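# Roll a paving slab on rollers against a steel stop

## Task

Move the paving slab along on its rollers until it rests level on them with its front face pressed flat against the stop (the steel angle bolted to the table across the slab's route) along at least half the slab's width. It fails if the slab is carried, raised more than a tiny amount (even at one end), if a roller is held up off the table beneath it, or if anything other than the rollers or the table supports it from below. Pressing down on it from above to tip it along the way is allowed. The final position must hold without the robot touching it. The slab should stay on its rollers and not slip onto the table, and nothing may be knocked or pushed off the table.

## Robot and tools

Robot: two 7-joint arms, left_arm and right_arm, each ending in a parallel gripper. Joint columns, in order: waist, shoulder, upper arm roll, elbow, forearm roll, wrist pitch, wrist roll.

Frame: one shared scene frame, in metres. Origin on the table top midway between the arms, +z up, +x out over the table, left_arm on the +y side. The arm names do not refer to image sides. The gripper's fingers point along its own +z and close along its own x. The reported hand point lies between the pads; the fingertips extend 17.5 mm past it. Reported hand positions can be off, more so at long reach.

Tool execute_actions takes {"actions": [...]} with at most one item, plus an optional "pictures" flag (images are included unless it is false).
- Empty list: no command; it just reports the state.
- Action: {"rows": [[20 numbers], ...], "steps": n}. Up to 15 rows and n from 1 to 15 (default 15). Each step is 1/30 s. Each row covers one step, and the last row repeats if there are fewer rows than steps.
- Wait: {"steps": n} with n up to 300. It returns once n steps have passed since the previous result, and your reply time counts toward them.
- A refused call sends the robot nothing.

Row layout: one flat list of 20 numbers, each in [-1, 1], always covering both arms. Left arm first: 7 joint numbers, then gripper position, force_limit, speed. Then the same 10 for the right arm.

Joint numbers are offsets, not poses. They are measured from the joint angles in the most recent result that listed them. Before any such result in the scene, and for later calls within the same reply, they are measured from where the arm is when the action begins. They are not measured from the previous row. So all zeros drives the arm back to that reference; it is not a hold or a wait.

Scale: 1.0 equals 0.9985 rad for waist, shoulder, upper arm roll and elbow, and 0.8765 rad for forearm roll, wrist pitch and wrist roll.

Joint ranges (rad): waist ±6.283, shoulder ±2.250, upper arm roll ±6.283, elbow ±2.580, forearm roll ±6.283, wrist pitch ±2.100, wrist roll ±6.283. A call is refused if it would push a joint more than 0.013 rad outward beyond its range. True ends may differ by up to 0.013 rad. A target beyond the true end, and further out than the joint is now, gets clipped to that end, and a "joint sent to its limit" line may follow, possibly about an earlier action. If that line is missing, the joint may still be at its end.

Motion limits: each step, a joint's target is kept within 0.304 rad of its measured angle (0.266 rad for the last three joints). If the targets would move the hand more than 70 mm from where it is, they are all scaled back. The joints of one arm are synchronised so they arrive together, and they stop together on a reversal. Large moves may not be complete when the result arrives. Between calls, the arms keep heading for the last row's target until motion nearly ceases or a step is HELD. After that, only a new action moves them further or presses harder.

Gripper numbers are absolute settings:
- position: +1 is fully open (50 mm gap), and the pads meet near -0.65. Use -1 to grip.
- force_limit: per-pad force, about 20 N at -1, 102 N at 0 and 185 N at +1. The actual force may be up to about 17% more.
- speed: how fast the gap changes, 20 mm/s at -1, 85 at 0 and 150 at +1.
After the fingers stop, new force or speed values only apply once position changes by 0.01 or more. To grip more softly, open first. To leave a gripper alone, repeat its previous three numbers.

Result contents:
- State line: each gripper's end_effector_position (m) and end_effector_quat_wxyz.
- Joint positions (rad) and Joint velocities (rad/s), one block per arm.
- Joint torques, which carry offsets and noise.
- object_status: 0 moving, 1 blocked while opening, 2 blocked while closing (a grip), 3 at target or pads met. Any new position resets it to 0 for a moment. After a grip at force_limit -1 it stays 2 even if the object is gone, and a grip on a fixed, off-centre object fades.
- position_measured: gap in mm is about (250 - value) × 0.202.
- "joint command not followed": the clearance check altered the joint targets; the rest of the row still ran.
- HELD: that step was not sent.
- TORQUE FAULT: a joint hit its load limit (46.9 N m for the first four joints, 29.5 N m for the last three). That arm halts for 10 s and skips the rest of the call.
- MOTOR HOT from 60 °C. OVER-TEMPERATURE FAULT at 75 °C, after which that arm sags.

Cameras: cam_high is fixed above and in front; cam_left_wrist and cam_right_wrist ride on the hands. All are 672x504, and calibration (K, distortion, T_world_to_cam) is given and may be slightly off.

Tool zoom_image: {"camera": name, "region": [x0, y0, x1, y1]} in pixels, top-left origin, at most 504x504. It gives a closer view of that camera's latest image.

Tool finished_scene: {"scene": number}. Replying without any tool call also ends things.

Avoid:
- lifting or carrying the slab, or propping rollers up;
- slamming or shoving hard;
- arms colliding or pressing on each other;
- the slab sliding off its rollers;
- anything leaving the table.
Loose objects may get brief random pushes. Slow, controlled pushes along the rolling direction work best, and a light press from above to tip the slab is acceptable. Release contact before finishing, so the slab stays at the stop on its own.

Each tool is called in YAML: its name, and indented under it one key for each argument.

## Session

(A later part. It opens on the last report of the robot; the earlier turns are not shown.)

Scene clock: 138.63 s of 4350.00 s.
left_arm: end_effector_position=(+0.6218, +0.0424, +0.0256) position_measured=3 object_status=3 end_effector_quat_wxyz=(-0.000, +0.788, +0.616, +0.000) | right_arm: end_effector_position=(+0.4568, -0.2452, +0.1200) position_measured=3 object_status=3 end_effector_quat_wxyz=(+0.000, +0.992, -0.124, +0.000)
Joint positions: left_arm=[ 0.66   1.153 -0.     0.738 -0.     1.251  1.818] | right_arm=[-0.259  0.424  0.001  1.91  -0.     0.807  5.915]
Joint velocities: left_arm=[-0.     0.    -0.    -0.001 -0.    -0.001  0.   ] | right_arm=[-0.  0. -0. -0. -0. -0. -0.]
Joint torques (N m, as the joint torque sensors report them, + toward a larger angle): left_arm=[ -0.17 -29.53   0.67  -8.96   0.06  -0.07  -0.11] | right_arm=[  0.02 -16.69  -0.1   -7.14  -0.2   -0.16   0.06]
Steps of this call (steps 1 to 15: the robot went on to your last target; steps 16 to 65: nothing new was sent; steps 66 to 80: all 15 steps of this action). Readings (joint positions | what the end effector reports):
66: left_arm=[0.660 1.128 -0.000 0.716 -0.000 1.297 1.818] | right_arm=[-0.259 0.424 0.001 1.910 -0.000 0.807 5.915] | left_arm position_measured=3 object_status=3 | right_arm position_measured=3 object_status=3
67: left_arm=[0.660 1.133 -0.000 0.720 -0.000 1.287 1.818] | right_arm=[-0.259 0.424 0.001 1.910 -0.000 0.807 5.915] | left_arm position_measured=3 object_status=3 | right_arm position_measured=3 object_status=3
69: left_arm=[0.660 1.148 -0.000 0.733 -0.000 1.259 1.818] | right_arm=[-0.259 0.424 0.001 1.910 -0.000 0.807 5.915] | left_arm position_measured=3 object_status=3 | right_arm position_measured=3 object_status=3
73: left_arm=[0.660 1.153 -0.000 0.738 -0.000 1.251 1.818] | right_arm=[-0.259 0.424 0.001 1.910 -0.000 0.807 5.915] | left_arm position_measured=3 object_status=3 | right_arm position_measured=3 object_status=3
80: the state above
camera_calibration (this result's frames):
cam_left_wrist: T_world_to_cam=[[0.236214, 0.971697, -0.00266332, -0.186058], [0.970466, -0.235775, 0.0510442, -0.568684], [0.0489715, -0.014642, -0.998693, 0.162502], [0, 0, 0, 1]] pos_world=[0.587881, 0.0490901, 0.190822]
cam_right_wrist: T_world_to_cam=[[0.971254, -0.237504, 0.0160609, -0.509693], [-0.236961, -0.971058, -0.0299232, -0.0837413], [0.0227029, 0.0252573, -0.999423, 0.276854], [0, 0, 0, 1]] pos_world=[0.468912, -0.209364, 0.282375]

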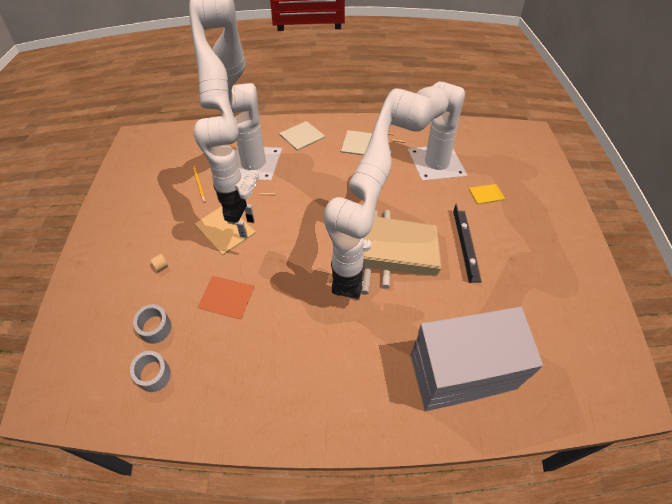

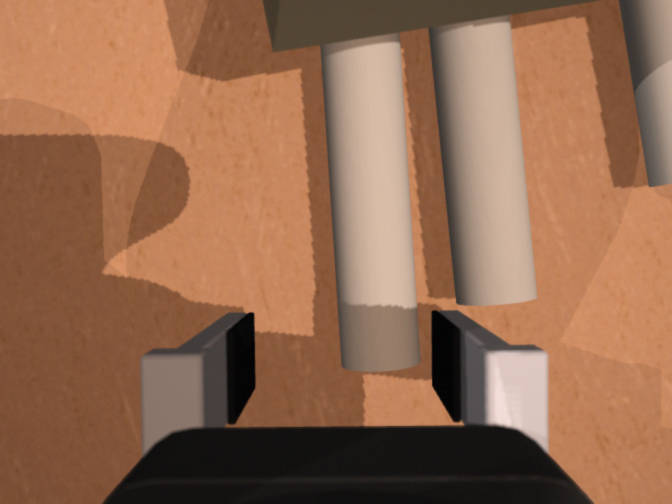

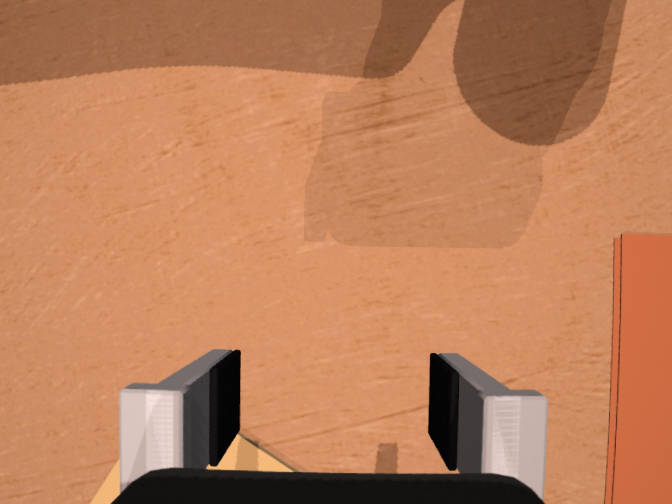

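execute_actions:
  actions:
    - {"rows":[[0.007,0.006,0,-0.013,0,0.008,0.008,1,-0.5,0.5,0,0,0,0,0,0,0,1,-0.5,0.5],[0.012,0.010,0,-0.022,0,0.014,0.013,1,-0.5,0.5,0,0,0,0,0,0,0,1,-0.5,0.5],[0.017,0.014,0,-0.033,0,0.021,0.020,1,-0.5,0.5,0,0,0,0,0,0,0,1,-0.5,0.5],[0.023,0.019,0,-0.044,0,0.028,0.026,1,-0.5,0.5,0,0,0,0,0,0,0,1,-0.5,0.5],[0.029,0.024,0,-0.055,0,0.035,0.033,1,-0.5,0.5,0,0,0,0,0,0,0,1,-0.5,0.5],[0.035,0.029,0,-0.066,0,0.042,0.040,1,-0.5,0.5,0,0,0,0,0,0,0,1,-0.5,0.5],[0.040,0.033,0,-0.077,0,0.049,0.046,1,-0.5,0.5,0,0,0,0,0,0,0,1,-0.5,0.5],[0.046,0.038,0,-0.088,0,0.056,0.053,1,-0.5,0.5,0,0,0,0,0,0,0,1,-0.5,0.5],[0.052,0.043,0,-0.099,0,0.063,0.059,1,-0.5,0.5,0,0,0,0,0,0,0,1,-0.5,0.5],[0.058,0.048,0,-0.110,0,0.070,0.066,1,-0.5,0.5,0,0,0,0,0,0,0,1,-0.5,0.5],[0.063,0.052,0,-0.121,0,0.077,0.072,1,-0.5,0.5,0,0,0,0,0,0,0,1,-0.5,0.5],[0.069,0.057,0,-0.132,0,0.084,0.079,1,-0.5,0.5,0,0,0,0,0,0,0,1,-0.5,0.5]],"steps":15}

Scene clock: 145.40 s of 4350.00 s.
left_arm: end_effector_position=(+0.6104, -0.0052, +0.0265) position_measured=3 object_status=3 end_effector_quat_wxyz=(+0.001, +0.788, +0.616, -0.000) | right_arm: end_effector_position=(+0.4568, -0.2452, +0.1200) position_measured=3 object_status=3 end_effector_quat_wxyz=(+0.000, +0.992, -0.124, +0.000)
Joint positions: left_arm=[0.726 1.208 0.001 0.61  0.    1.323 1.886] | right_arm=[-0.259  0.424  0.001  1.91  -0.     0.807  5.915]
Joint velocities: left_arm=[ 0.047  0.022  0.015 -0.084  0.008  0.052  0.053] | right_arm=[-0.001 -0.    -0.    -0.001 -0.     0.001  0.   ]
Joint torques (N m, as the joint torque sensors report them, + toward a larger angle): left_arm=[ -3.55 -30.41  -0.32  -9.51  -0.65  -0.06   0.06] | right_arm=[  0.12 -16.65  -0.21  -7.02  -0.19  -0.03   0.05]
Steps of this call (steps 1 to 15: the robot went on to your last target; steps 16 to 90: nothing new was sent; then 3.27 s passed at rest; steps 91 to 105: all 15 steps of this action). Readings (joint positions | what the end effector reports):
91: left_arm=[0.660 1.154 -0.001 0.737 -0.000 1.251 1.819] | right_arm=[-0.259 0.424 0.001 1.910 -0.000 0.807 5.915] | left_arm position_measured=3 object_status=3 | right_arm position_measured=3 object_status=3
92: left_arm=[0.663 1.157 -0.001 0.731 -0.001 1.254 1.821] | right_arm=[-0.259 0.424 0.001 1.910 -0.000 0.807 5.915] | left_arm position_measured=3 object_status=3 | right_arm position_measured=3 object_status=3
94: left_arm=[0.671 1.164 -0.001 0.716 -0.001 1.263 1.829] | right_arm=[-0.259 0.424 0.001 1.910 -0.000 0.807 5.915] | left_arm position_measured=3 object_status=3 | right_arm position_measured=3 object_status=3
98: left_arm=[0.692 1.180 -0.001 0.677 -0.000 1.285 1.850] | right_arm=[-0.259 0.424 0.001 1.910 -0.000 0.807 5.915] | left_arm position_measured=3 object_status=3 | right_arm position_measured=3 object_status=3
105: the state above
camera_calibration (this result's frames):
cam_left_wrist: T_world_to_cam=[[0.235469, 0.971871, -0.00459317, -0.136618], [0.970618, -0.234919, 0.052101, -0.569042], [0.0495564, -0.0167264, -0.998631, 0.162884], [0, 0, 0, 1]] pos_world=[0.57642, 0.00182081, 0.191681]
cam_right_wrist: T_world_to_cam=[[0.971254, -0.237504, 0.0160642, -0.509695], [-0.236961, -0.971058, -0.0299244, -0.0837405], [0.0227064, 0.0252576, -0.999423, 0.276853], [0, 0, 0, 1]] pos_world=[0.468914, -0.209364, 0.282375]

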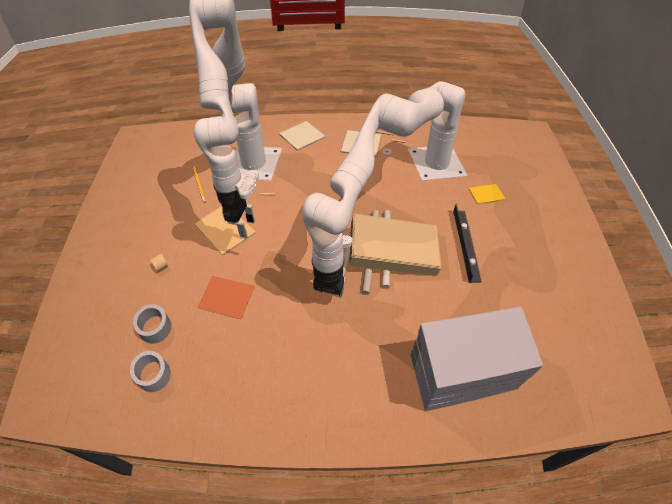

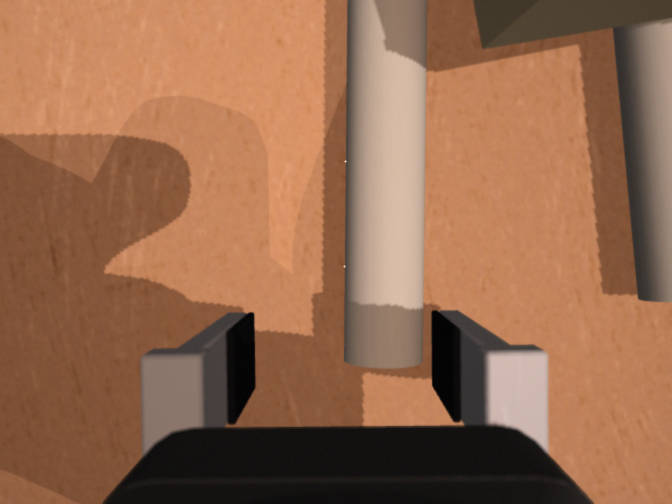

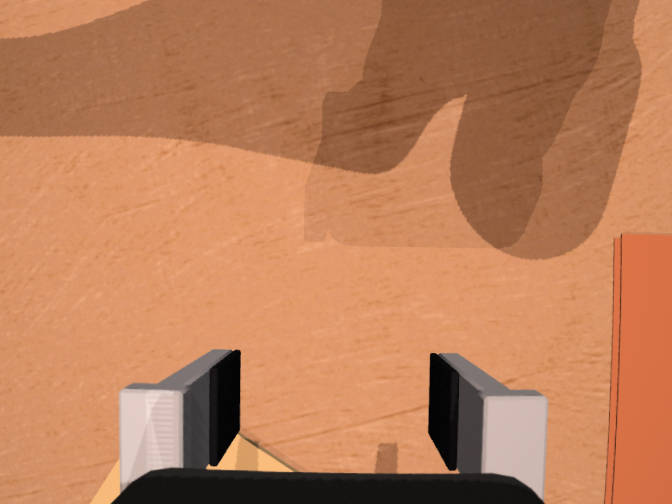

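execute_actions:
  actions: []

Scene clock: 146.37 s of 4350.00 s.
left_arm: end_effector_position=(+0.6103, -0.0060, +0.0260) position_measured=3 object_status=3 end_effector_quat_wxyz=(+0.000, +0.788, +0.616, +0.000) | right_arm: end_effector_position=(+0.4568, -0.2452, +0.1200) position_measured=3 object_status=3 end_effector_quat_wxyz=(+0.000, +0.992, -0.124, +0.000)
Joint positions: left_arm=[ 0.729  1.21  -0.     0.606 -0.     1.324  1.887] | right_arm=[-0.259  0.424  0.001  1.91  -0.     0.807  5.915]
Joint velocities: left_arm=[ 0.     0.    -0.    -0.     0.    -0.     0.001] | right_arm=[ 0.    -0.     0.001  0.    -0.     0.     0.   ]
Joint torques (N m, as the joint torque sensors report them, + toward a larger angle): left_arm=[  0.08 -29.78   0.63  -9.71  -0.08  -0.02   0.09] | right_arm=[ -0.1  -16.56   0.1   -6.84  -0.07  -0.15   0.02]
Steps of this call (steps 1 to 15: the robot went on to your last target; steps 16 to 29: nothing new was sent). Readings (joint positions | what the end effector reports):
1: left_arm=[0.727 1.208 0.001 0.609 0.000 1.324 1.887] | right_arm=[-0.259 0.424 0.001 1.910 -0.000 0.807 5.915] | left_arm position_measured=3 object_status=3 | right_arm position_measured=3 object_status=3
2: left_arm=[0.728 1.208 0.001 0.608 0.000 1.324 1.887] | right_arm=[-0.259 0.424 0.001 1.910 -0.000 0.807 5.915] | left_arm position_measured=3 object_status=3 | right_arm position_measured=3 object_status=3
4: left_arm=[0.728 1.209 -0.000 0.607 -0.000 1.324 1.887] | right_arm=[-0.259 0.424 0.001 1.910 -0.000 0.807 5.915] | left_arm position_measured=3 object_status=3 | right_arm position_measured=3 object_status=3
8: left_arm=[0.728 1.210 -0.000 0.606 -0.000 1.324 1.887] | right_arm=[-0.259 0.424 0.001 1.910 -0.000 0.807 5.915] | left_arm position_measured=3 object_status=3 | right_arm position_measured=3 object_status=3
29: the state above
All arms were judged still, so your last target was given up. Only a new action makes them travel on or press farther. Fingers that are still opening or closing keep moving.
camera_calibration (this result's frames):
cam_left_wrist: T_world_to_cam=[[0.23588, 0.971778, -0.0030465, -0.136107], [0.970489, -0.235403, 0.0523068, -0.569041], [0.0501134, -0.0152947, -0.998626, 0.162072], [0, 0, 0, 1]] pos_world=[0.576231, 0.000790937, 0.1912]
cam_right_wrist: T_world_to_cam=[[0.971254, -0.237504, 0.0160638, -0.509695], [-0.236961, -0.971058, -0.0299243, -0.0837405], [0.022706, 0.0252576, -0.999423, 0.276853], [0, 0, 0, 1]] pos_world=[0.468914, -0.209364, 0.282375]

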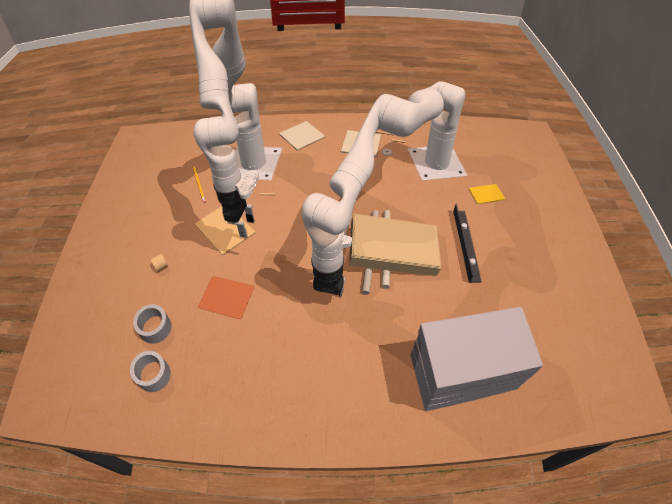

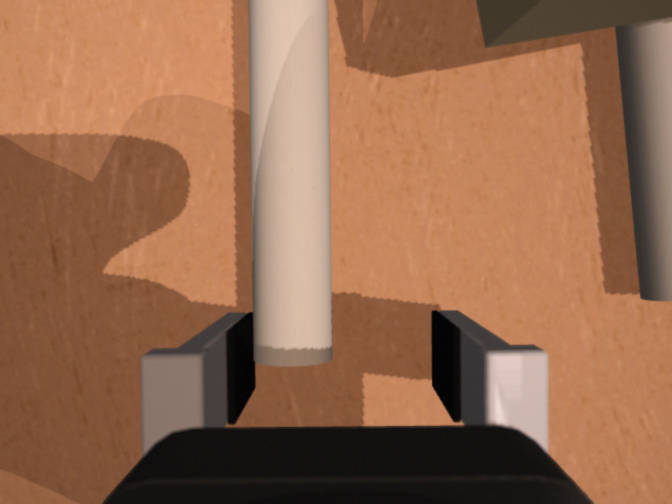

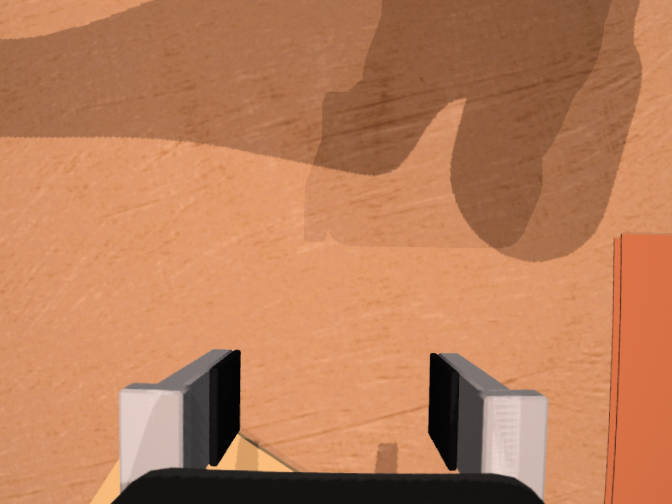

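execute_actions:
  actions:
    - {"rows":[[0.126,-0.239,0,0.5675,0,-0.372,0.143,1,-0.5,0.5,0,0,0,0,0,0,0,1,-0.5,0.5]],"steps":15}
  pictures: false

execute_actions:
  actions:
    - {"steps":12}

Scene clock: 151.93 s of 4350.00 s.
left_arm: end_effector_position=(+0.5281, -0.0421, +0.0394) position_measured=3 object_status=3 end_effector_quat_wxyz=(+0.032, +0.787, +0.616, +0.007) | right_arm: end_effector_position=(+0.4568, -0.2452, +0.1200) position_measured=3 object_status=3 end_effector_quat_wxyz=(+0.000, +0.992, -0.124, +0.000)
Joint positions: left_arm=[0.841 0.996 0.001 1.044 0.    1.035 2.   ] | right_arm=[-0.259  0.424  0.001  1.91  -0.     0.807  5.915]
Joint velocities: left_arm=[ 0.104 -0.19  -0.008  1.019 -0.003 -0.305  0.105] | right_arm=[ 0.    -0.     0.001  0.     0.     0.001 -0.   ]
Joint torques (N m, as the joint torque sensors report them, + toward a larger angle): left_arm=[ -0.83 -26.54   0.01  -8.24  -0.1   -0.19   0.03] | right_arm=[ -0.16 -16.63   0.18  -7.36  -0.26  -0.34   0.08]
Steps of this call (steps 1 to 90: nothing new was sent; then 2.07 s passed at rest; steps 91 to 105: all 15 steps of this action). Readings (joint positions | what the end effector reports):
91: left_arm=[0.729 1.209 -0.001 0.608 -0.000 1.324 1.888] | right_arm=[-0.259 0.424 0.001 1.910 -0.000 0.807 5.915] | left_arm position_measured=3 object_status=3 | right_arm position_measured=3 object_status=3
92: left_arm=[0.731 1.204 -0.001 0.614 -0.001 1.319 1.890] | right_arm=[-0.259 0.424 0.001 1.910 -0.000 0.807 5.915] | left_arm position_measured=3 object_status=3 | right_arm position_measured=3 object_status=3
94: left_arm=[0.743 1.181 -0.002 0.642 -0.001 1.296 1.901] | right_arm=[-0.259 0.424 0.001 1.910 -0.000 0.807 5.915] | left_arm position_measured=3 object_status=3 | right_arm position_measured=3 object_status=3
98: left_arm=[0.789 1.091 -0.001 0.763 -0.001 1.189 1.947] | right_arm=[-0.259 0.424 0.001 1.910 -0.000 0.807 5.915] | left_arm position_measured=3 object_status=3 | right_arm position_measured=3 object_status=3
105: the state above

Scene clock: 152.33 s of 4350.00 s.
left_arm: end_effector_position=(+0.4885, -0.0198, +0.0201) position_measured=3 object_status=3 end_effector_quat_wxyz=(-0.001, +0.788, +0.616, +0.000) | right_arm: end_effector_position=(+0.4568, -0.2452, +0.1200) position_measured=3 object_status=3 end_effector_quat_wxyz=(+0.000, +0.992, -0.124, +0.000)
Joint positions: left_arm=[ 0.854  0.972 -0.     1.173 -0.     0.998  2.013] | right_arm=[-0.259  0.424  0.001  1.91  -0.     0.807  5.915]
Joint velocities: left_arm=[ 0.001 -0.01   0.     0.001 -0.     0.     0.001] | right_arm=[ 0.    -0.    -0.001  0.    -0.    -0.    -0.   ]
Joint torques (N m, as the joint torque sensors report them, + toward a larger angle): left_arm=[  0.24 -25.52   0.68  -8.16   0.08  -0.02   0.07] | right_arm=[ -0.17 -16.41  -0.25  -7.24  -0.18   0.07   0.21]
Steps of this call (steps 1 to 12: the robot went on to your last target). Readings (joint positions | what the end effector reports):
1: left_arm=[0.844 0.991 0.001 1.076 0.000 1.026 2.004] | right_arm=[-0.259 0.424 0.001 1.910 -0.000 0.807 5.915] | left_arm position_measured=3 object_status=3 | right_arm position_measured=3 object_status=3
2: left_arm=[0.847 0.986 0.000 1.105 0.000 1.018 2.006] | right_arm=[-0.259 0.424 0.001 1.910 -0.000 0.807 5.915] | left_arm position_measured=3 object_status=3 | right_arm position_measured=3 object_status=3
4: left_arm=[0.852 0.979 0.000 1.148 -0.000 1.006 2.010] | right_arm=[-0.259 0.424 0.001 1.910 -0.000 0.807 5.915] | left_arm position_measured=3 object_status=3 | right_arm position_measured=3 object_status=3
8: left_arm=[0.854 0.975 -0.000 1.172 -0.000 0.999 2.013] | right_arm=[-0.259 0.424 0.001 1.910 -0.000 0.807 5.915] | left_arm position_measured=3 object_status=3 | right_arm position_measured=3 object_status=3
12: the state above
camera_calibration (this result's frames):
cam_left_wrist: T_world_to_cam=[[0.236227, 0.971696, -0.00202844, -0.0942386], [0.970517, -0.235837, 0.0497678, -0.453734], [0.0478808, -0.0137251, -0.998759, 0.163257], [0, 0, 0, 1]] pos_world=[0.454802, -0.0131953, 0.185445]
cam_right_wrist: T_world_to_cam=[[0.971254, -0.237504, 0.0160669, -0.509697], [-0.236961, -0.971058, -0.0299254, -0.0837398], [0.0227093, 0.0252579, -0.999423, 0.276852], [0, 0, 0, 1]] pos_world=[0.468915, -0.209364, 0.282376]

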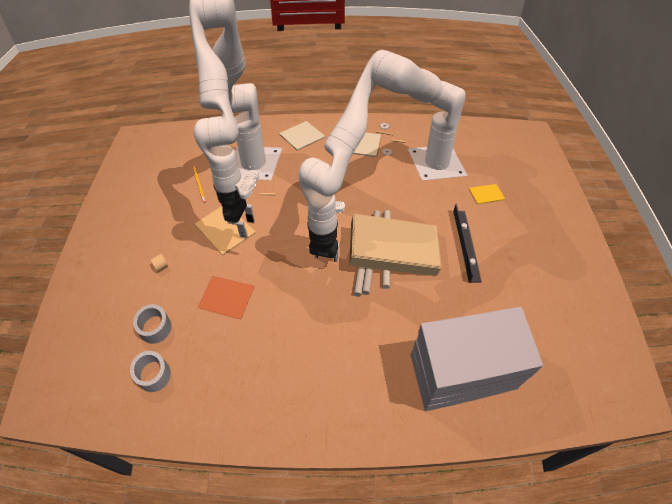

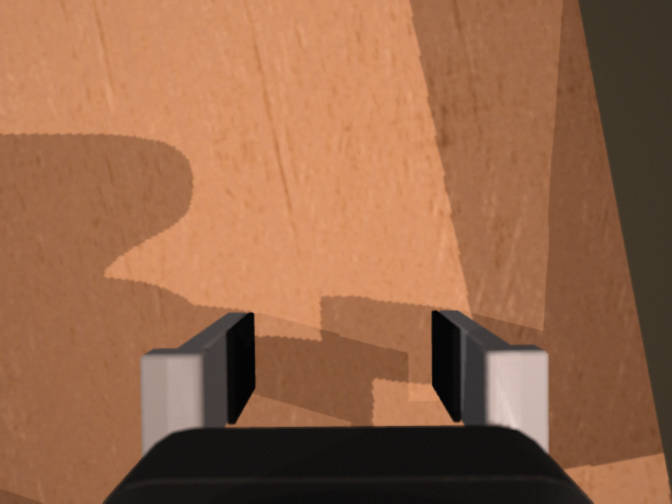

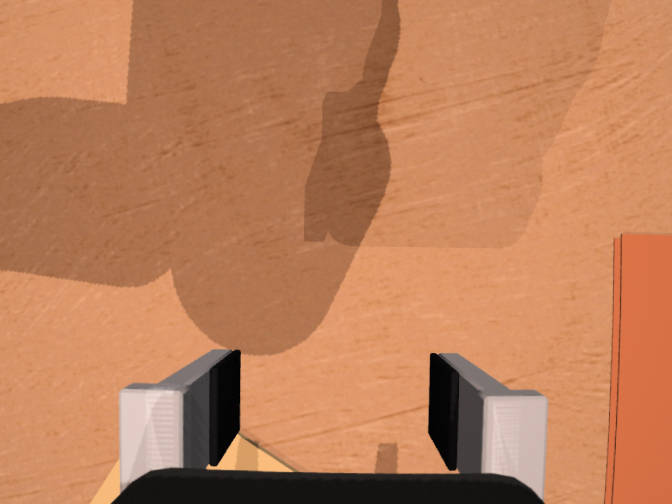

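execute_actions:
  actions:
    - {"rows":[[0,-0.098,0,-0.070,0,0.19,0,1,-0.5,0.5,0,0,0,0,0,0,0,1,-0.5,0.5]],"steps":10}
  pictures: false

execute_actions:
  actions:
    - {"rows":[[-0.13,0.06,0,-0.17,0,0.09,-0.15,1,-0.5,0.5,0,0,0,0,0,0,0,1,-0.5,0.5]],"steps":12}
  pictures: false

Scene clock: 157.90 s of 4350.00 s.
left_arm: end_effector_position=(+0.4891, -0.0204, +0.0989) position_measured=3 object_status=3 end_effector_quat_wxyz=(-0.000, +0.788, +0.616, +0.000) | right_arm: end_effector_position=(+0.4568, -0.2452, +0.1200) position_measured=3 object_status=3 end_effector_quat_wxyz=(+0.000, +0.992, -0.124, +0.000)
Joint positions: left_arm=[ 0.854  0.876 -0.     1.102 -0.     1.164  2.013] | right_arm=[-0.259  0.424  0.001  1.91  -0.     0.807  5.915]
Joint velocities: left_arm=[ 0.001 -0.006 -0.002  0.01   0.     0.029 -0.001] | right_arm=[ 0.    -0.     0.     0.    -0.    -0.001 -0.   ]
Joint torques (N m, as the joint torque sensors report them, + toward a larger angle): left_arm=[ -0.07 -24.52   0.37  -8.32  -0.24  -0.16   0.25] | right_arm=[ -0.02 -16.61   0.01  -7.04  -0.28  -0.02   0.26]
Steps of this call (steps 1 to 30: the robot went on to your last target; steps 31 to 90: nothing new was sent; then 2.23 s passed at rest; steps 91 to 100: all 10 steps of this action). Readings (joint positions | what the end effector reports):
91: left_arm=[0.854 0.970 -0.000 1.172 -0.000 1.000 2.013] | right_arm=[-0.259 0.424 0.001 1.910 -0.000 0.807 5.915] | left_arm position_measured=3 object_status=3 | right_arm position_measured=3 object_status=3
92: left_arm=[0.854 0.965 -0.000 1.169 -0.000 1.009 2.013] | right_arm=[-0.259 0.424 0.001 1.910 -0.000 0.807 5.915] | left_arm position_measured=3 object_status=3 | right_arm position_measured=3 object_status=3
94: left_arm=[0.854 0.938 -0.001 1.151 -0.000 1.055 2.013] | right_arm=[-0.259 0.424 0.001 1.910 -0.000 0.807 5.915] | left_arm position_measured=3 object_status=3 | right_arm position_measured=3 object_status=3
98: left_arm=[0.854 0.879 -0.000 1.105 -0.000 1.157 2.013] | right_arm=[-0.259 0.424 0.001 1.910 -0.000 0.807 5.915] | left_arm position_measured=3 object_status=3 | right_arm position_measured=3 object_status=3
100: the state above

Scene clock: 158.30 s of 4350.00 s.
left_arm: end_effector_position=(+0.5702, +0.0229, +0.1122) position_measured=3 object_status=3 end_effector_quat_wxyz=(+0.015, +0.789, +0.615, +0.008) | right_arm: end_effector_position=(+0.4568, -0.2452, +0.1200) position_measured=3 object_status=3 end_effector_quat_wxyz=(+0.000, +0.992, -0.124, +0.000)
Joint positions: left_arm=[ 0.727  0.932 -0.004  0.935 -0.002  1.242  1.882] | right_arm=[-0.259  0.424  0.001  1.91  -0.     0.807  5.915]
Joint velocities: left_arm=[-0.027  0.005  0.022 -0.041  0.016  0.027 -0.023] | right_arm=[ 0.    -0.    -0.001  0.     0.    -0.     0.   ]
Joint torques (N m, as the joint torque sensors report them, + toward a larger angle): left_arm=[  4.23 -26.13   2.09  -8.75   0.41   0.43   0.21] | right_arm=[ -0.16 -16.62  -0.09  -7.2   -0.14  -0.23   0.15]
Steps of this call (steps 1 to 12: all 12 steps of this action). Readings (joint positions | what the end effector reports):
1: left_arm=[0.853 0.876 0.000 1.101 -0.000 1.165 2.012] | right_arm=[-0.259 0.424 0.001 1.910 -0.000 0.807 5.915] | left_arm position_measured=3 object_status=3 | right_arm position_measured=3 object_status=3
2: left_arm=[0.849 0.879 0.001 1.096 0.001 1.168 2.009] | right_arm=[-0.259 0.424 0.001 1.910 -0.000 0.807 5.915] | left_arm position_measured=3 object_status=3 | right_arm position_measured=3 object_status=3
4: left_arm=[0.827 0.891 0.003 1.069 0.001 1.181 1.988] | right_arm=[-0.259 0.424 0.001 1.910 -0.000 0.807 5.915] | left_arm position_measured=3 object_status=3 | right_arm position_measured=3 object_status=3
8: left_arm=[0.755 0.923 -0.001 0.973 -0.001 1.223 1.913] | right_arm=[-0.259 0.424 0.001 1.910 -0.000 0.807 5.915] | left_arm position_measured=3 object_status=3 | right_arm position_measured=3 object_status=3
12: the state above

Now to the viewpoint (0.658,0.980,0.874,1.288,1.816).

execute_actions:
  actions:
    - {"rows":[[-0.069,0.048,0,-0.061,0,0.052,-0.075,1,-0.5,0.5,0,0,0,0,0,0,0,1,-0.5,0.5]],"steps":15}

Scene clock: 160.37 s of 4350.00 s.
left_arm: end_effector_position=(+0.5955, +0.0596, +0.1004) position_measured=3 object_status=3 end_effector_quat_wxyz=(-0.001, +0.788, +0.616, +0.002) | right_arm: end_effector_position=(+0.4568, -0.2452, +0.1200) position_measured=3 object_status=3 end_effector_quat_wxyz=(+0.000, +0.992, -0.124, +0.000)
Joint positions: left_arm=[ 0.659  0.98  -0.004  0.874 -0.002  1.287  1.816] | right_arm=[-0.259  0.424  0.001  1.91  -0.     0.807  5.915]
Joint velocities: left_arm=[-0.004  0.004 -0.001 -0.001 -0.001 -0.    -0.001] | right_arm=[ 0.     0.     0.     0.     0.     0.001 -0.   ]
Joint torques (N m, as the joint torque sensors report them, + toward a larger angle): left_arm=[  0.44 -27.     0.79  -9.4   -0.04  -0.03   0.12] | right_arm=[  0.03 -16.42  -0.05  -7.21   0.01  -0.05   0.32]
Steps of this call (steps 1 to 15: the robot went on to your last target; steps 16 to 47: nothing new was sent; steps 48 to 62: all 15 steps of this action). Readings (joint positions | what the end effector reports):
48: left_arm=[0.723 0.937 0.000 0.931 -0.000 1.244 1.881] | right_arm=[-0.259 0.424 0.001 1.910 -0.000 0.807 5.915] | left_arm position_measured=3 object_status=3 | right_arm position_measured=3 object_status=3
49: left_arm=[0.717 0.941 0.002 0.926 0.001 1.247 1.876] | right_arm=[-0.259 0.424 0.001 1.910 -0.000 0.807 5.915] | left_arm position_measured=3 object_status=3 | right_arm position_measured=3 object_status=3
51: left_arm=[0.691 0.960 0.003 0.901 0.001 1.265 1.850] | right_arm=[-0.259 0.424 0.001 1.910 -0.000 0.807 5.915] | left_arm position_measured=3 object_status=3 | right_arm position_measured=3 object_status=3
55: left_arm=[0.660 0.978 -0.008 0.876 -0.004 1.286 1.816] | right_arm=[-0.259 0.424 0.001 1.910 -0.000 0.807 5.915] | left_arm position_measured=3 object_status=3 | right_arm position_measured=3 object_status=3
62: the state above
camera_calibration (this result's frames):
cam_left_wrist: T_world_to_cam=[[0.235972, 0.971759, 0.000969961, -0.196617], [0.970377, -0.235689, 0.0531018, -0.543156], [0.0518308, -0.0115893, -0.998589, 0.236897], [0, 0, 0, 1]] pos_world=[0.561183, 0.0657937, 0.265596]
cam_right_wrist: T_world_to_cam=[[0.971254, -0.237504, 0.0160764, -0.509704], [-0.236961, -0.971058, -0.0299285, -0.0837378], [0.0227193, 0.0252587, -0.999423, 0.276848], [0, 0, 0, 1]] pos_world=[0.468919, -0.209364, 0.282377]

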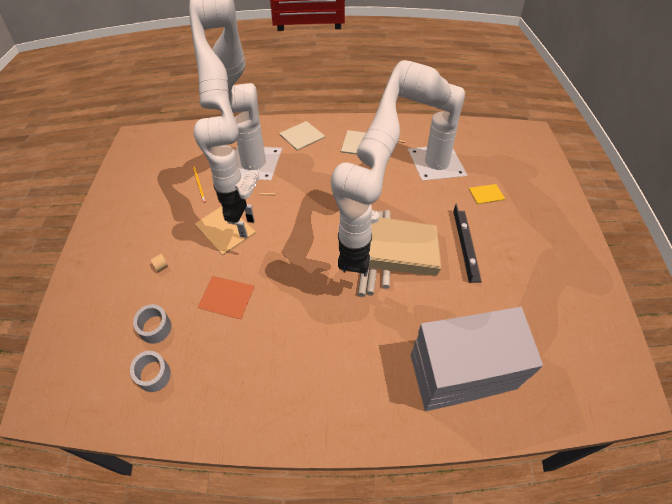

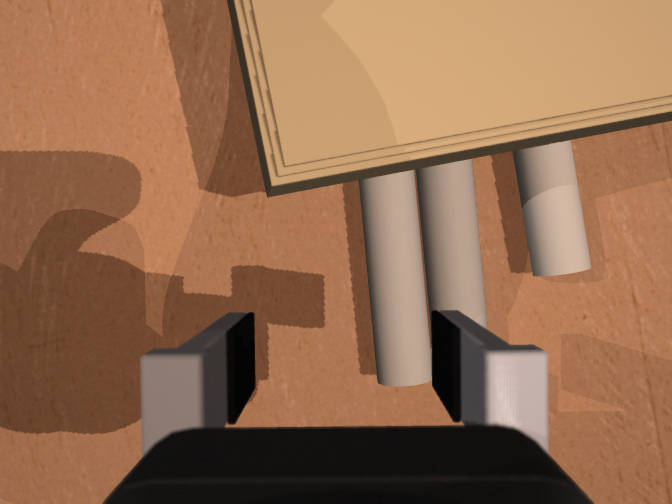

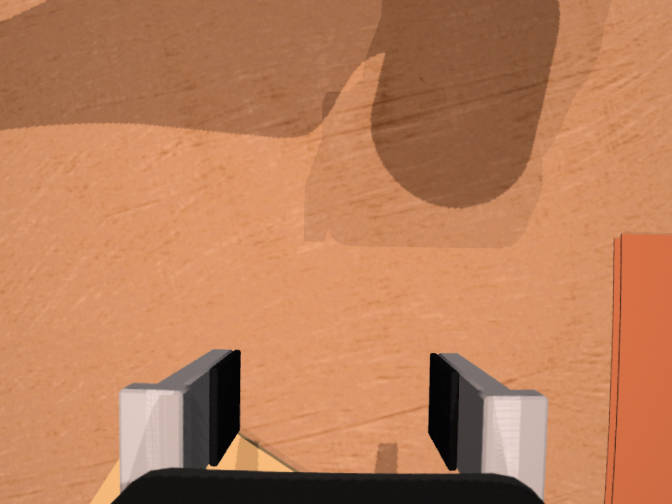

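execute_actions:
  actions:
    - {"rows":[[-0.031,0.105,0.004,-0.063,0.002,-0.047,-0.035,1,-0.5,0.5,0,0,0,0,0,0,0,1,-0.5,0.5]],"steps":15}

Scene clock: 165.70 s of 4350.00 s.
left_arm: end_effector_position=(+0.6207, +0.0665, +0.0506) position_measured=3 object_status=3 end_effector_quat_wxyz=(+0.000, +0.788, +0.615, -0.000) | right_arm: end_effector_position=(+0.4568, -0.2452, +0.1200) position_measured=3 object_status=3 end_effector_quat_wxyz=(+0.000, +0.992, -0.124, +0.000)
Joint positions: left_arm=[ 0.628  1.084  0.     0.811 -0.     1.246  1.785] | right_arm=[-0.259  0.424  0.001  1.91  -0.     0.807  5.915]
Joint velocities: left_arm=[-0.002  0.008 -0.    -0.001 -0.001  0.001 -0.   ] | right_arm=[-0.001  0.    -0.     0.    -0.     0.     0.   ]
Joint torques (N m, as the joint torque sensors report them, + toward a larger angle): left_arm=[  0.05 -28.68   0.78  -9.01  -0.12   0.01   0.21] | right_arm=[  0.02 -16.63  -0.04  -7.    -0.08  -0.2    0.1 ]
Steps of this call (steps 1 to 15: the robot went on to your last target; steps 16 to 90: nothing new was sent; then 1.83 s passed at rest; steps 91 to 105: all 15 steps of this action). Readings (joint positions | what the end effector reports):
91: left_arm=[0.658 0.982 -0.003 0.873 -0.002 1.287 1.816] | right_arm=[-0.259 0.424 0.001 1.910 -0.000 0.807 5.915] | left_arm position_measured=3 object_status=3 | right_arm position_measured=3 object_status=3
92: left_arm=[0.656 0.987 -0.003 0.869 -0.001 1.285 1.814] | right_arm=[-0.259 0.424 0.001 1.910 -0.000 0.807 5.915] | left_arm position_measured=3 object_status=3 | right_arm position_measured=3 object_status=3
94: left_arm=[0.648 1.016 -0.001 0.851 -0.001 1.275 1.807] | right_arm=[-0.259 0.424 0.001 1.910 -0.000 0.807 5.915] | left_arm position_measured=3 object_status=3 | right_arm position_measured=3 object_status=3
98: left_arm=[0.630 1.078 -0.001 0.817 -0.001 1.248 1.787] | right_arm=[-0.259 0.424 0.001 1.910 -0.000 0.807 5.915] | left_arm position_measured=3 object_status=3 | right_arm position_measured=3 object_status=3
105: the state above
camera_calibration (this result's frames):
cam_left_wrist: T_world_to_cam=[[0.237571, 0.971362, -0.00391773, -0.209987], [0.970113, -0.237057, 0.0518203, -0.56302], [0.0494075, -0.0161116, -0.998649, 0.187701], [0, 0, 0, 1]] pos_world=[0.586806, 0.0735305, 0.2158]
cam_right_wrist: T_world_to_cam=[[0.971253, -0.237504, 0.0160795, -0.509706], [-0.236961, -0.971058, -0.0299296, -0.083737], [0.0227225, 0.025259, -0.999423, 0.276847], [0, 0, 0, 1]] pos_world=[0.46892, -0.209363, 0.282377]

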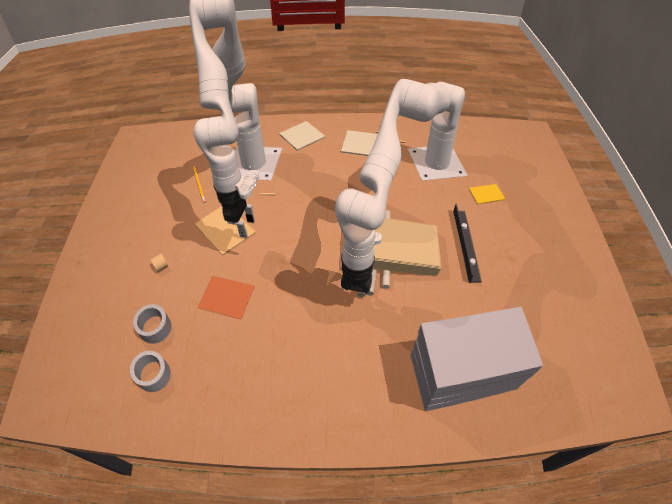

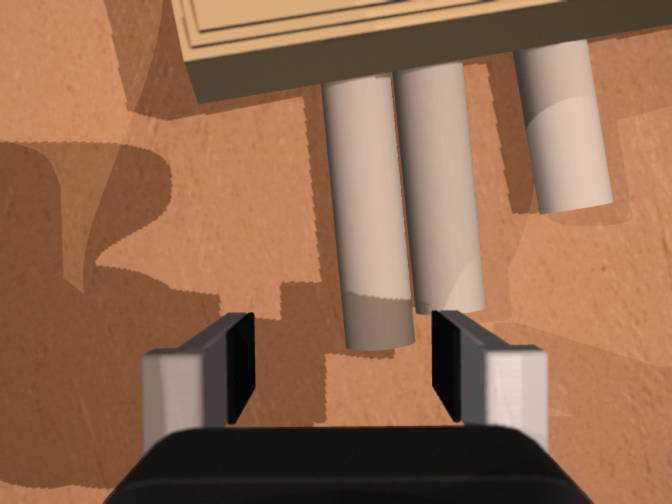

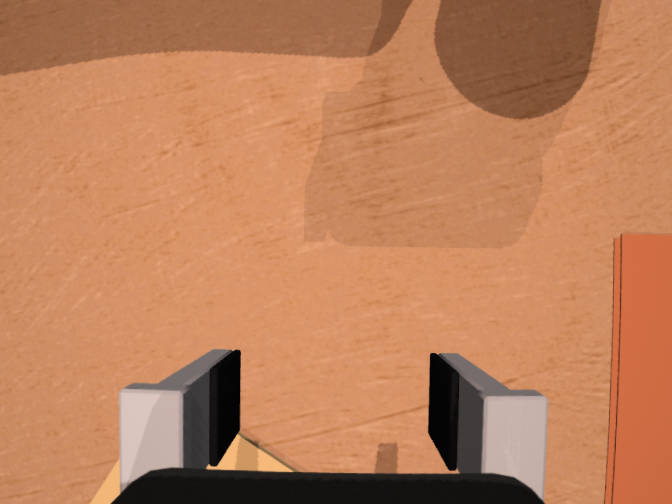

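execute_actions:
  actions:
    - {"rows":[[0,0.0165,0,-0.0358,0,0.0225,0,1,-0.5,0.5,0,0,0,0,0,0,0,1,-0.5,0.5]],"steps":12}

Scene clock: 170.20 s of 4350.00 s.
left_arm: end_effector_position=(+0.6252, +0.0643, +0.0504) position_measured=3 object_status=3 end_effector_quat_wxyz=(+0.000, +0.788, +0.615, -0.000) | right_arm: end_effector_position=(+0.4569, -0.2452, +0.1200) position_measured=3 object_status=3 end_effector_quat_wxyz=(+0.000, +0.992, -0.124, +0.000)
Joint positions: left_arm=[ 0.628  1.1    0.     0.775 -0.     1.266  1.785] | right_arm=[-0.259  0.424  0.001  1.91  -0.     0.807  5.915]
Joint velocities: left_arm=[ 0.     0.004 -0.001 -0.     0.     0.    -0.001] | right_arm=[-0.001 -0.    -0.     0.    -0.     0.     0.   ]
Joint torques (N m, as the joint torque sensors report them, + toward a larger angle): left_arm=[ -0.16 -29.22   0.43  -9.35  -0.08   0.02   0.04] | right_arm=[ -0.05 -16.48   0.06  -7.18  -0.18  -0.22  -0.02]
Steps of this call (steps 1 to 15: the robot went on to your last target; steps 16 to 90: nothing new was sent; then 1.10 s passed at rest; steps 91 to 102: all 12 steps of this action). Readings (joint positions | what the end effector reports):
91: left_arm=[0.628 1.085 0.000 0.810 -0.000 1.247 1.785] | right_arm=[-0.259 0.424 0.001 1.910 -0.000 0.807 5.915] | left_arm position_measured=3 object_status=3 | right_arm position_measured=3 object_status=3
92: left_arm=[0.628 1.089 0.000 0.804 -0.000 1.250 1.785] | right_arm=[-0.259 0.424 0.001 1.910 -0.000 0.807 5.915] | left_arm position_measured=3 object_status=3 | right_arm position_measured=3 object_status=3
94: left_arm=[0.628 1.098 0.000 0.784 -0.000 1.260 1.785] | right_arm=[-0.259 0.424 0.001 1.910 -0.000 0.807 5.915] | left_arm position_measured=3 object_status=3 | right_arm position_measured=3 object_status=3
98: left_arm=[0.628 1.099 0.000 0.776 -0.000 1.265 1.785] | right_arm=[-0.259 0.424 0.001 1.910 -0.000 0.807 5.915] | left_arm position_measured=3 object_status=3 | right_arm position_measured=3 object_status=3
102: the state above
camera_calibration (this result's frames):
cam_left_wrist: T_world_to_cam=[[0.237557, 0.971366, -0.00389174, -0.208901], [0.970123, -0.237046, 0.0516811, -0.567865], [0.0492787, -0.0160527, -0.998656, 0.187356], [0, 0, 0, 1]] pos_world=[0.591292, 0.0713169, 0.215639]
cam_right_wrist: T_world_to_cam=[[0.971253, -0.237504, 0.0160826, -0.509708], [-0.236961, -0.971058, -0.0299306, -0.0837363], [0.0227258, 0.0252593, -0.999423, 0.276846], [0, 0, 0, 1]] pos_world=[0.468922, -0.209363, 0.282377]

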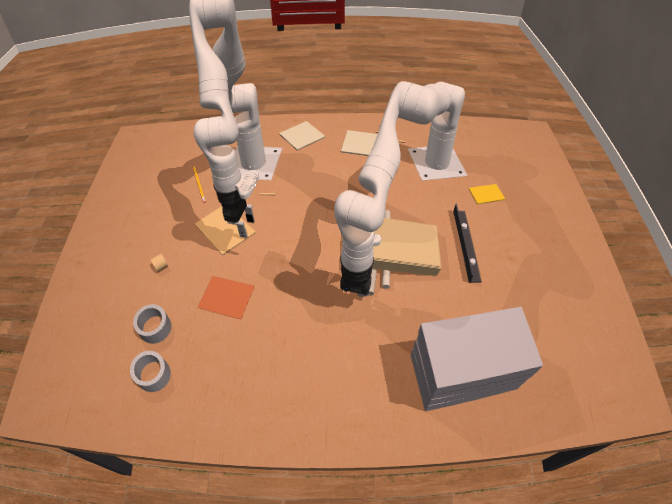

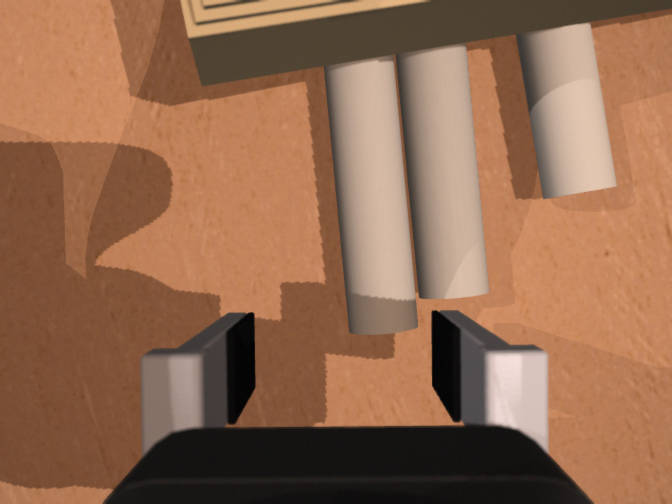

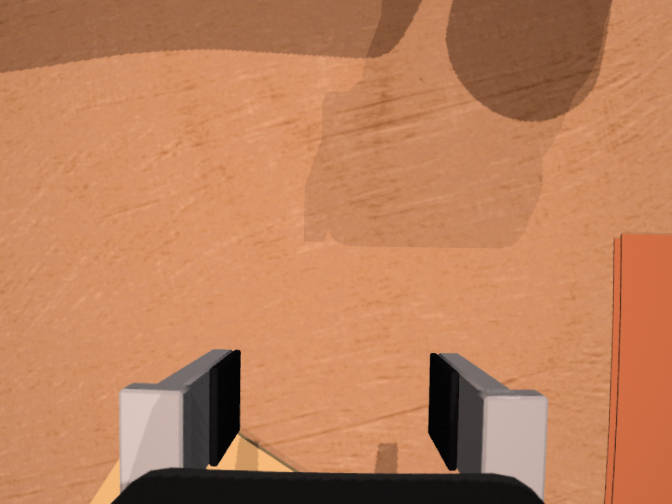

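execute_actions:
  actions:
    - {"rows":[[0,0.027,0,0.0215,0,-0.055,0,1,-0.5,0.5,0,0,0,0,0,0,0,1,-0.5,0.5]],"steps":12}

Scene clock: 174.20 s of 4350.00 s.
left_arm: end_effector_position=(+0.6252, +0.0643, +0.0258) position_measured=3 object_status=3 end_effector_quat_wxyz=(+0.000, +0.788, +0.615, -0.000) | right_arm: end_effector_position=(+0.4569, -0.2452, +0.1200) position_measured=3 object_status=3 end_effector_quat_wxyz=(+0.000, +0.992, -0.124, +0.000)
Joint positions: left_arm=[ 0.628  1.127  0.     0.797 -0.     1.217  1.785] | right_arm=[-0.259  0.424  0.001  1.91  -0.     0.807  5.915]
Joint velocities: left_arm=[ 0.     0.    -0.001 -0.001 -0.     0.001 -0.   ] | right_arm=[ 0.  0.  0.  0. -0.  0.  0.]
Joint torques (N m, as the joint torque sensors report them, + toward a larger angle): left_arm=[ -0.04 -29.11   0.54  -9.35  -0.21  -0.01  -0.07] | right_arm=[  0.06 -16.61   0.07  -7.09  -0.26  -0.22  -0.05]
Steps of this call (steps 1 to 15: the robot went on to your last target; steps 16 to 90: nothing new was sent; then 0.60 s passed at rest; steps 91 to 102: all 12 steps of this action). Readings (joint positions | what the end effector reports):
91: left_arm=[0.628 1.102 0.000 0.776 -0.000 1.264 1.785] | right_arm=[-0.259 0.424 0.001 1.910 -0.000 0.807 5.915] | left_arm position_measured=3 object_status=3 | right_arm position_measured=3 object_status=3
92: left_arm=[0.628 1.106 0.001 0.779 -0.000 1.255 1.785] | right_arm=[-0.259 0.424 0.001 1.910 -0.000 0.807 5.915] | left_arm position_measured=3 object_status=3 | right_arm position_measured=3 object_status=3
94: left_arm=[0.628 1.122 0.001 0.792 -0.000 1.227 1.785] | right_arm=[-0.259 0.424 0.001 1.910 -0.000 0.807 5.915] | left_arm position_measured=3 object_status=3 | right_arm position_measured=3 object_status=3
98: left_arm=[0.628 1.127 0.000 0.797 -0.000 1.218 1.785] | right_arm=[-0.259 0.424 0.001 1.910 -0.000 0.807 5.915] | left_arm position_measured=3 object_status=3 | right_arm position_measured=3 object_status=3
102: the state above
camera_calibration (this result's frames):
cam_left_wrist: T_world_to_cam=[[0.237548, 0.971368, -0.00385921, -0.208981], [0.970134, -0.237042, 0.0514824, -0.566618], [0.0490936, -0.0159735, -0.998666, 0.162935], [0, 0, 0, 1]] pos_world=[0.591339, 0.0712877, 0.191082]
cam_right_wrist: T_world_to_cam=[[0.971253, -0.237504, 0.0160858, -0.50971], [-0.236961, -0.971058, -0.0299316, -0.0837356], [0.0227291, 0.0252595, -0.999423, 0.276845], [0, 0, 0, 1]] pos_world=[0.468923, -0.209363, 0.282378]

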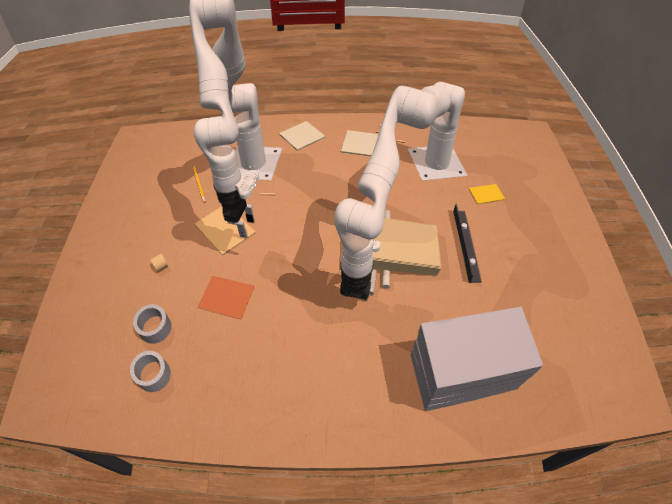

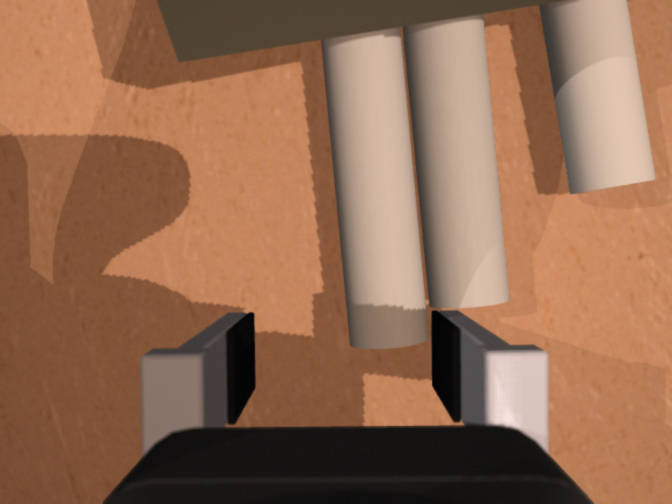

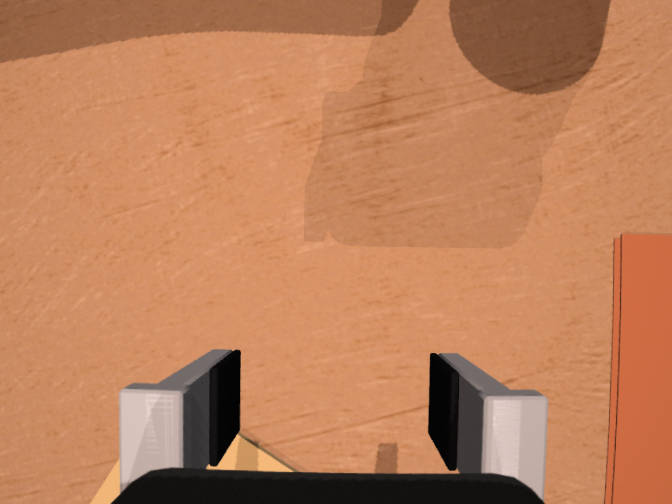

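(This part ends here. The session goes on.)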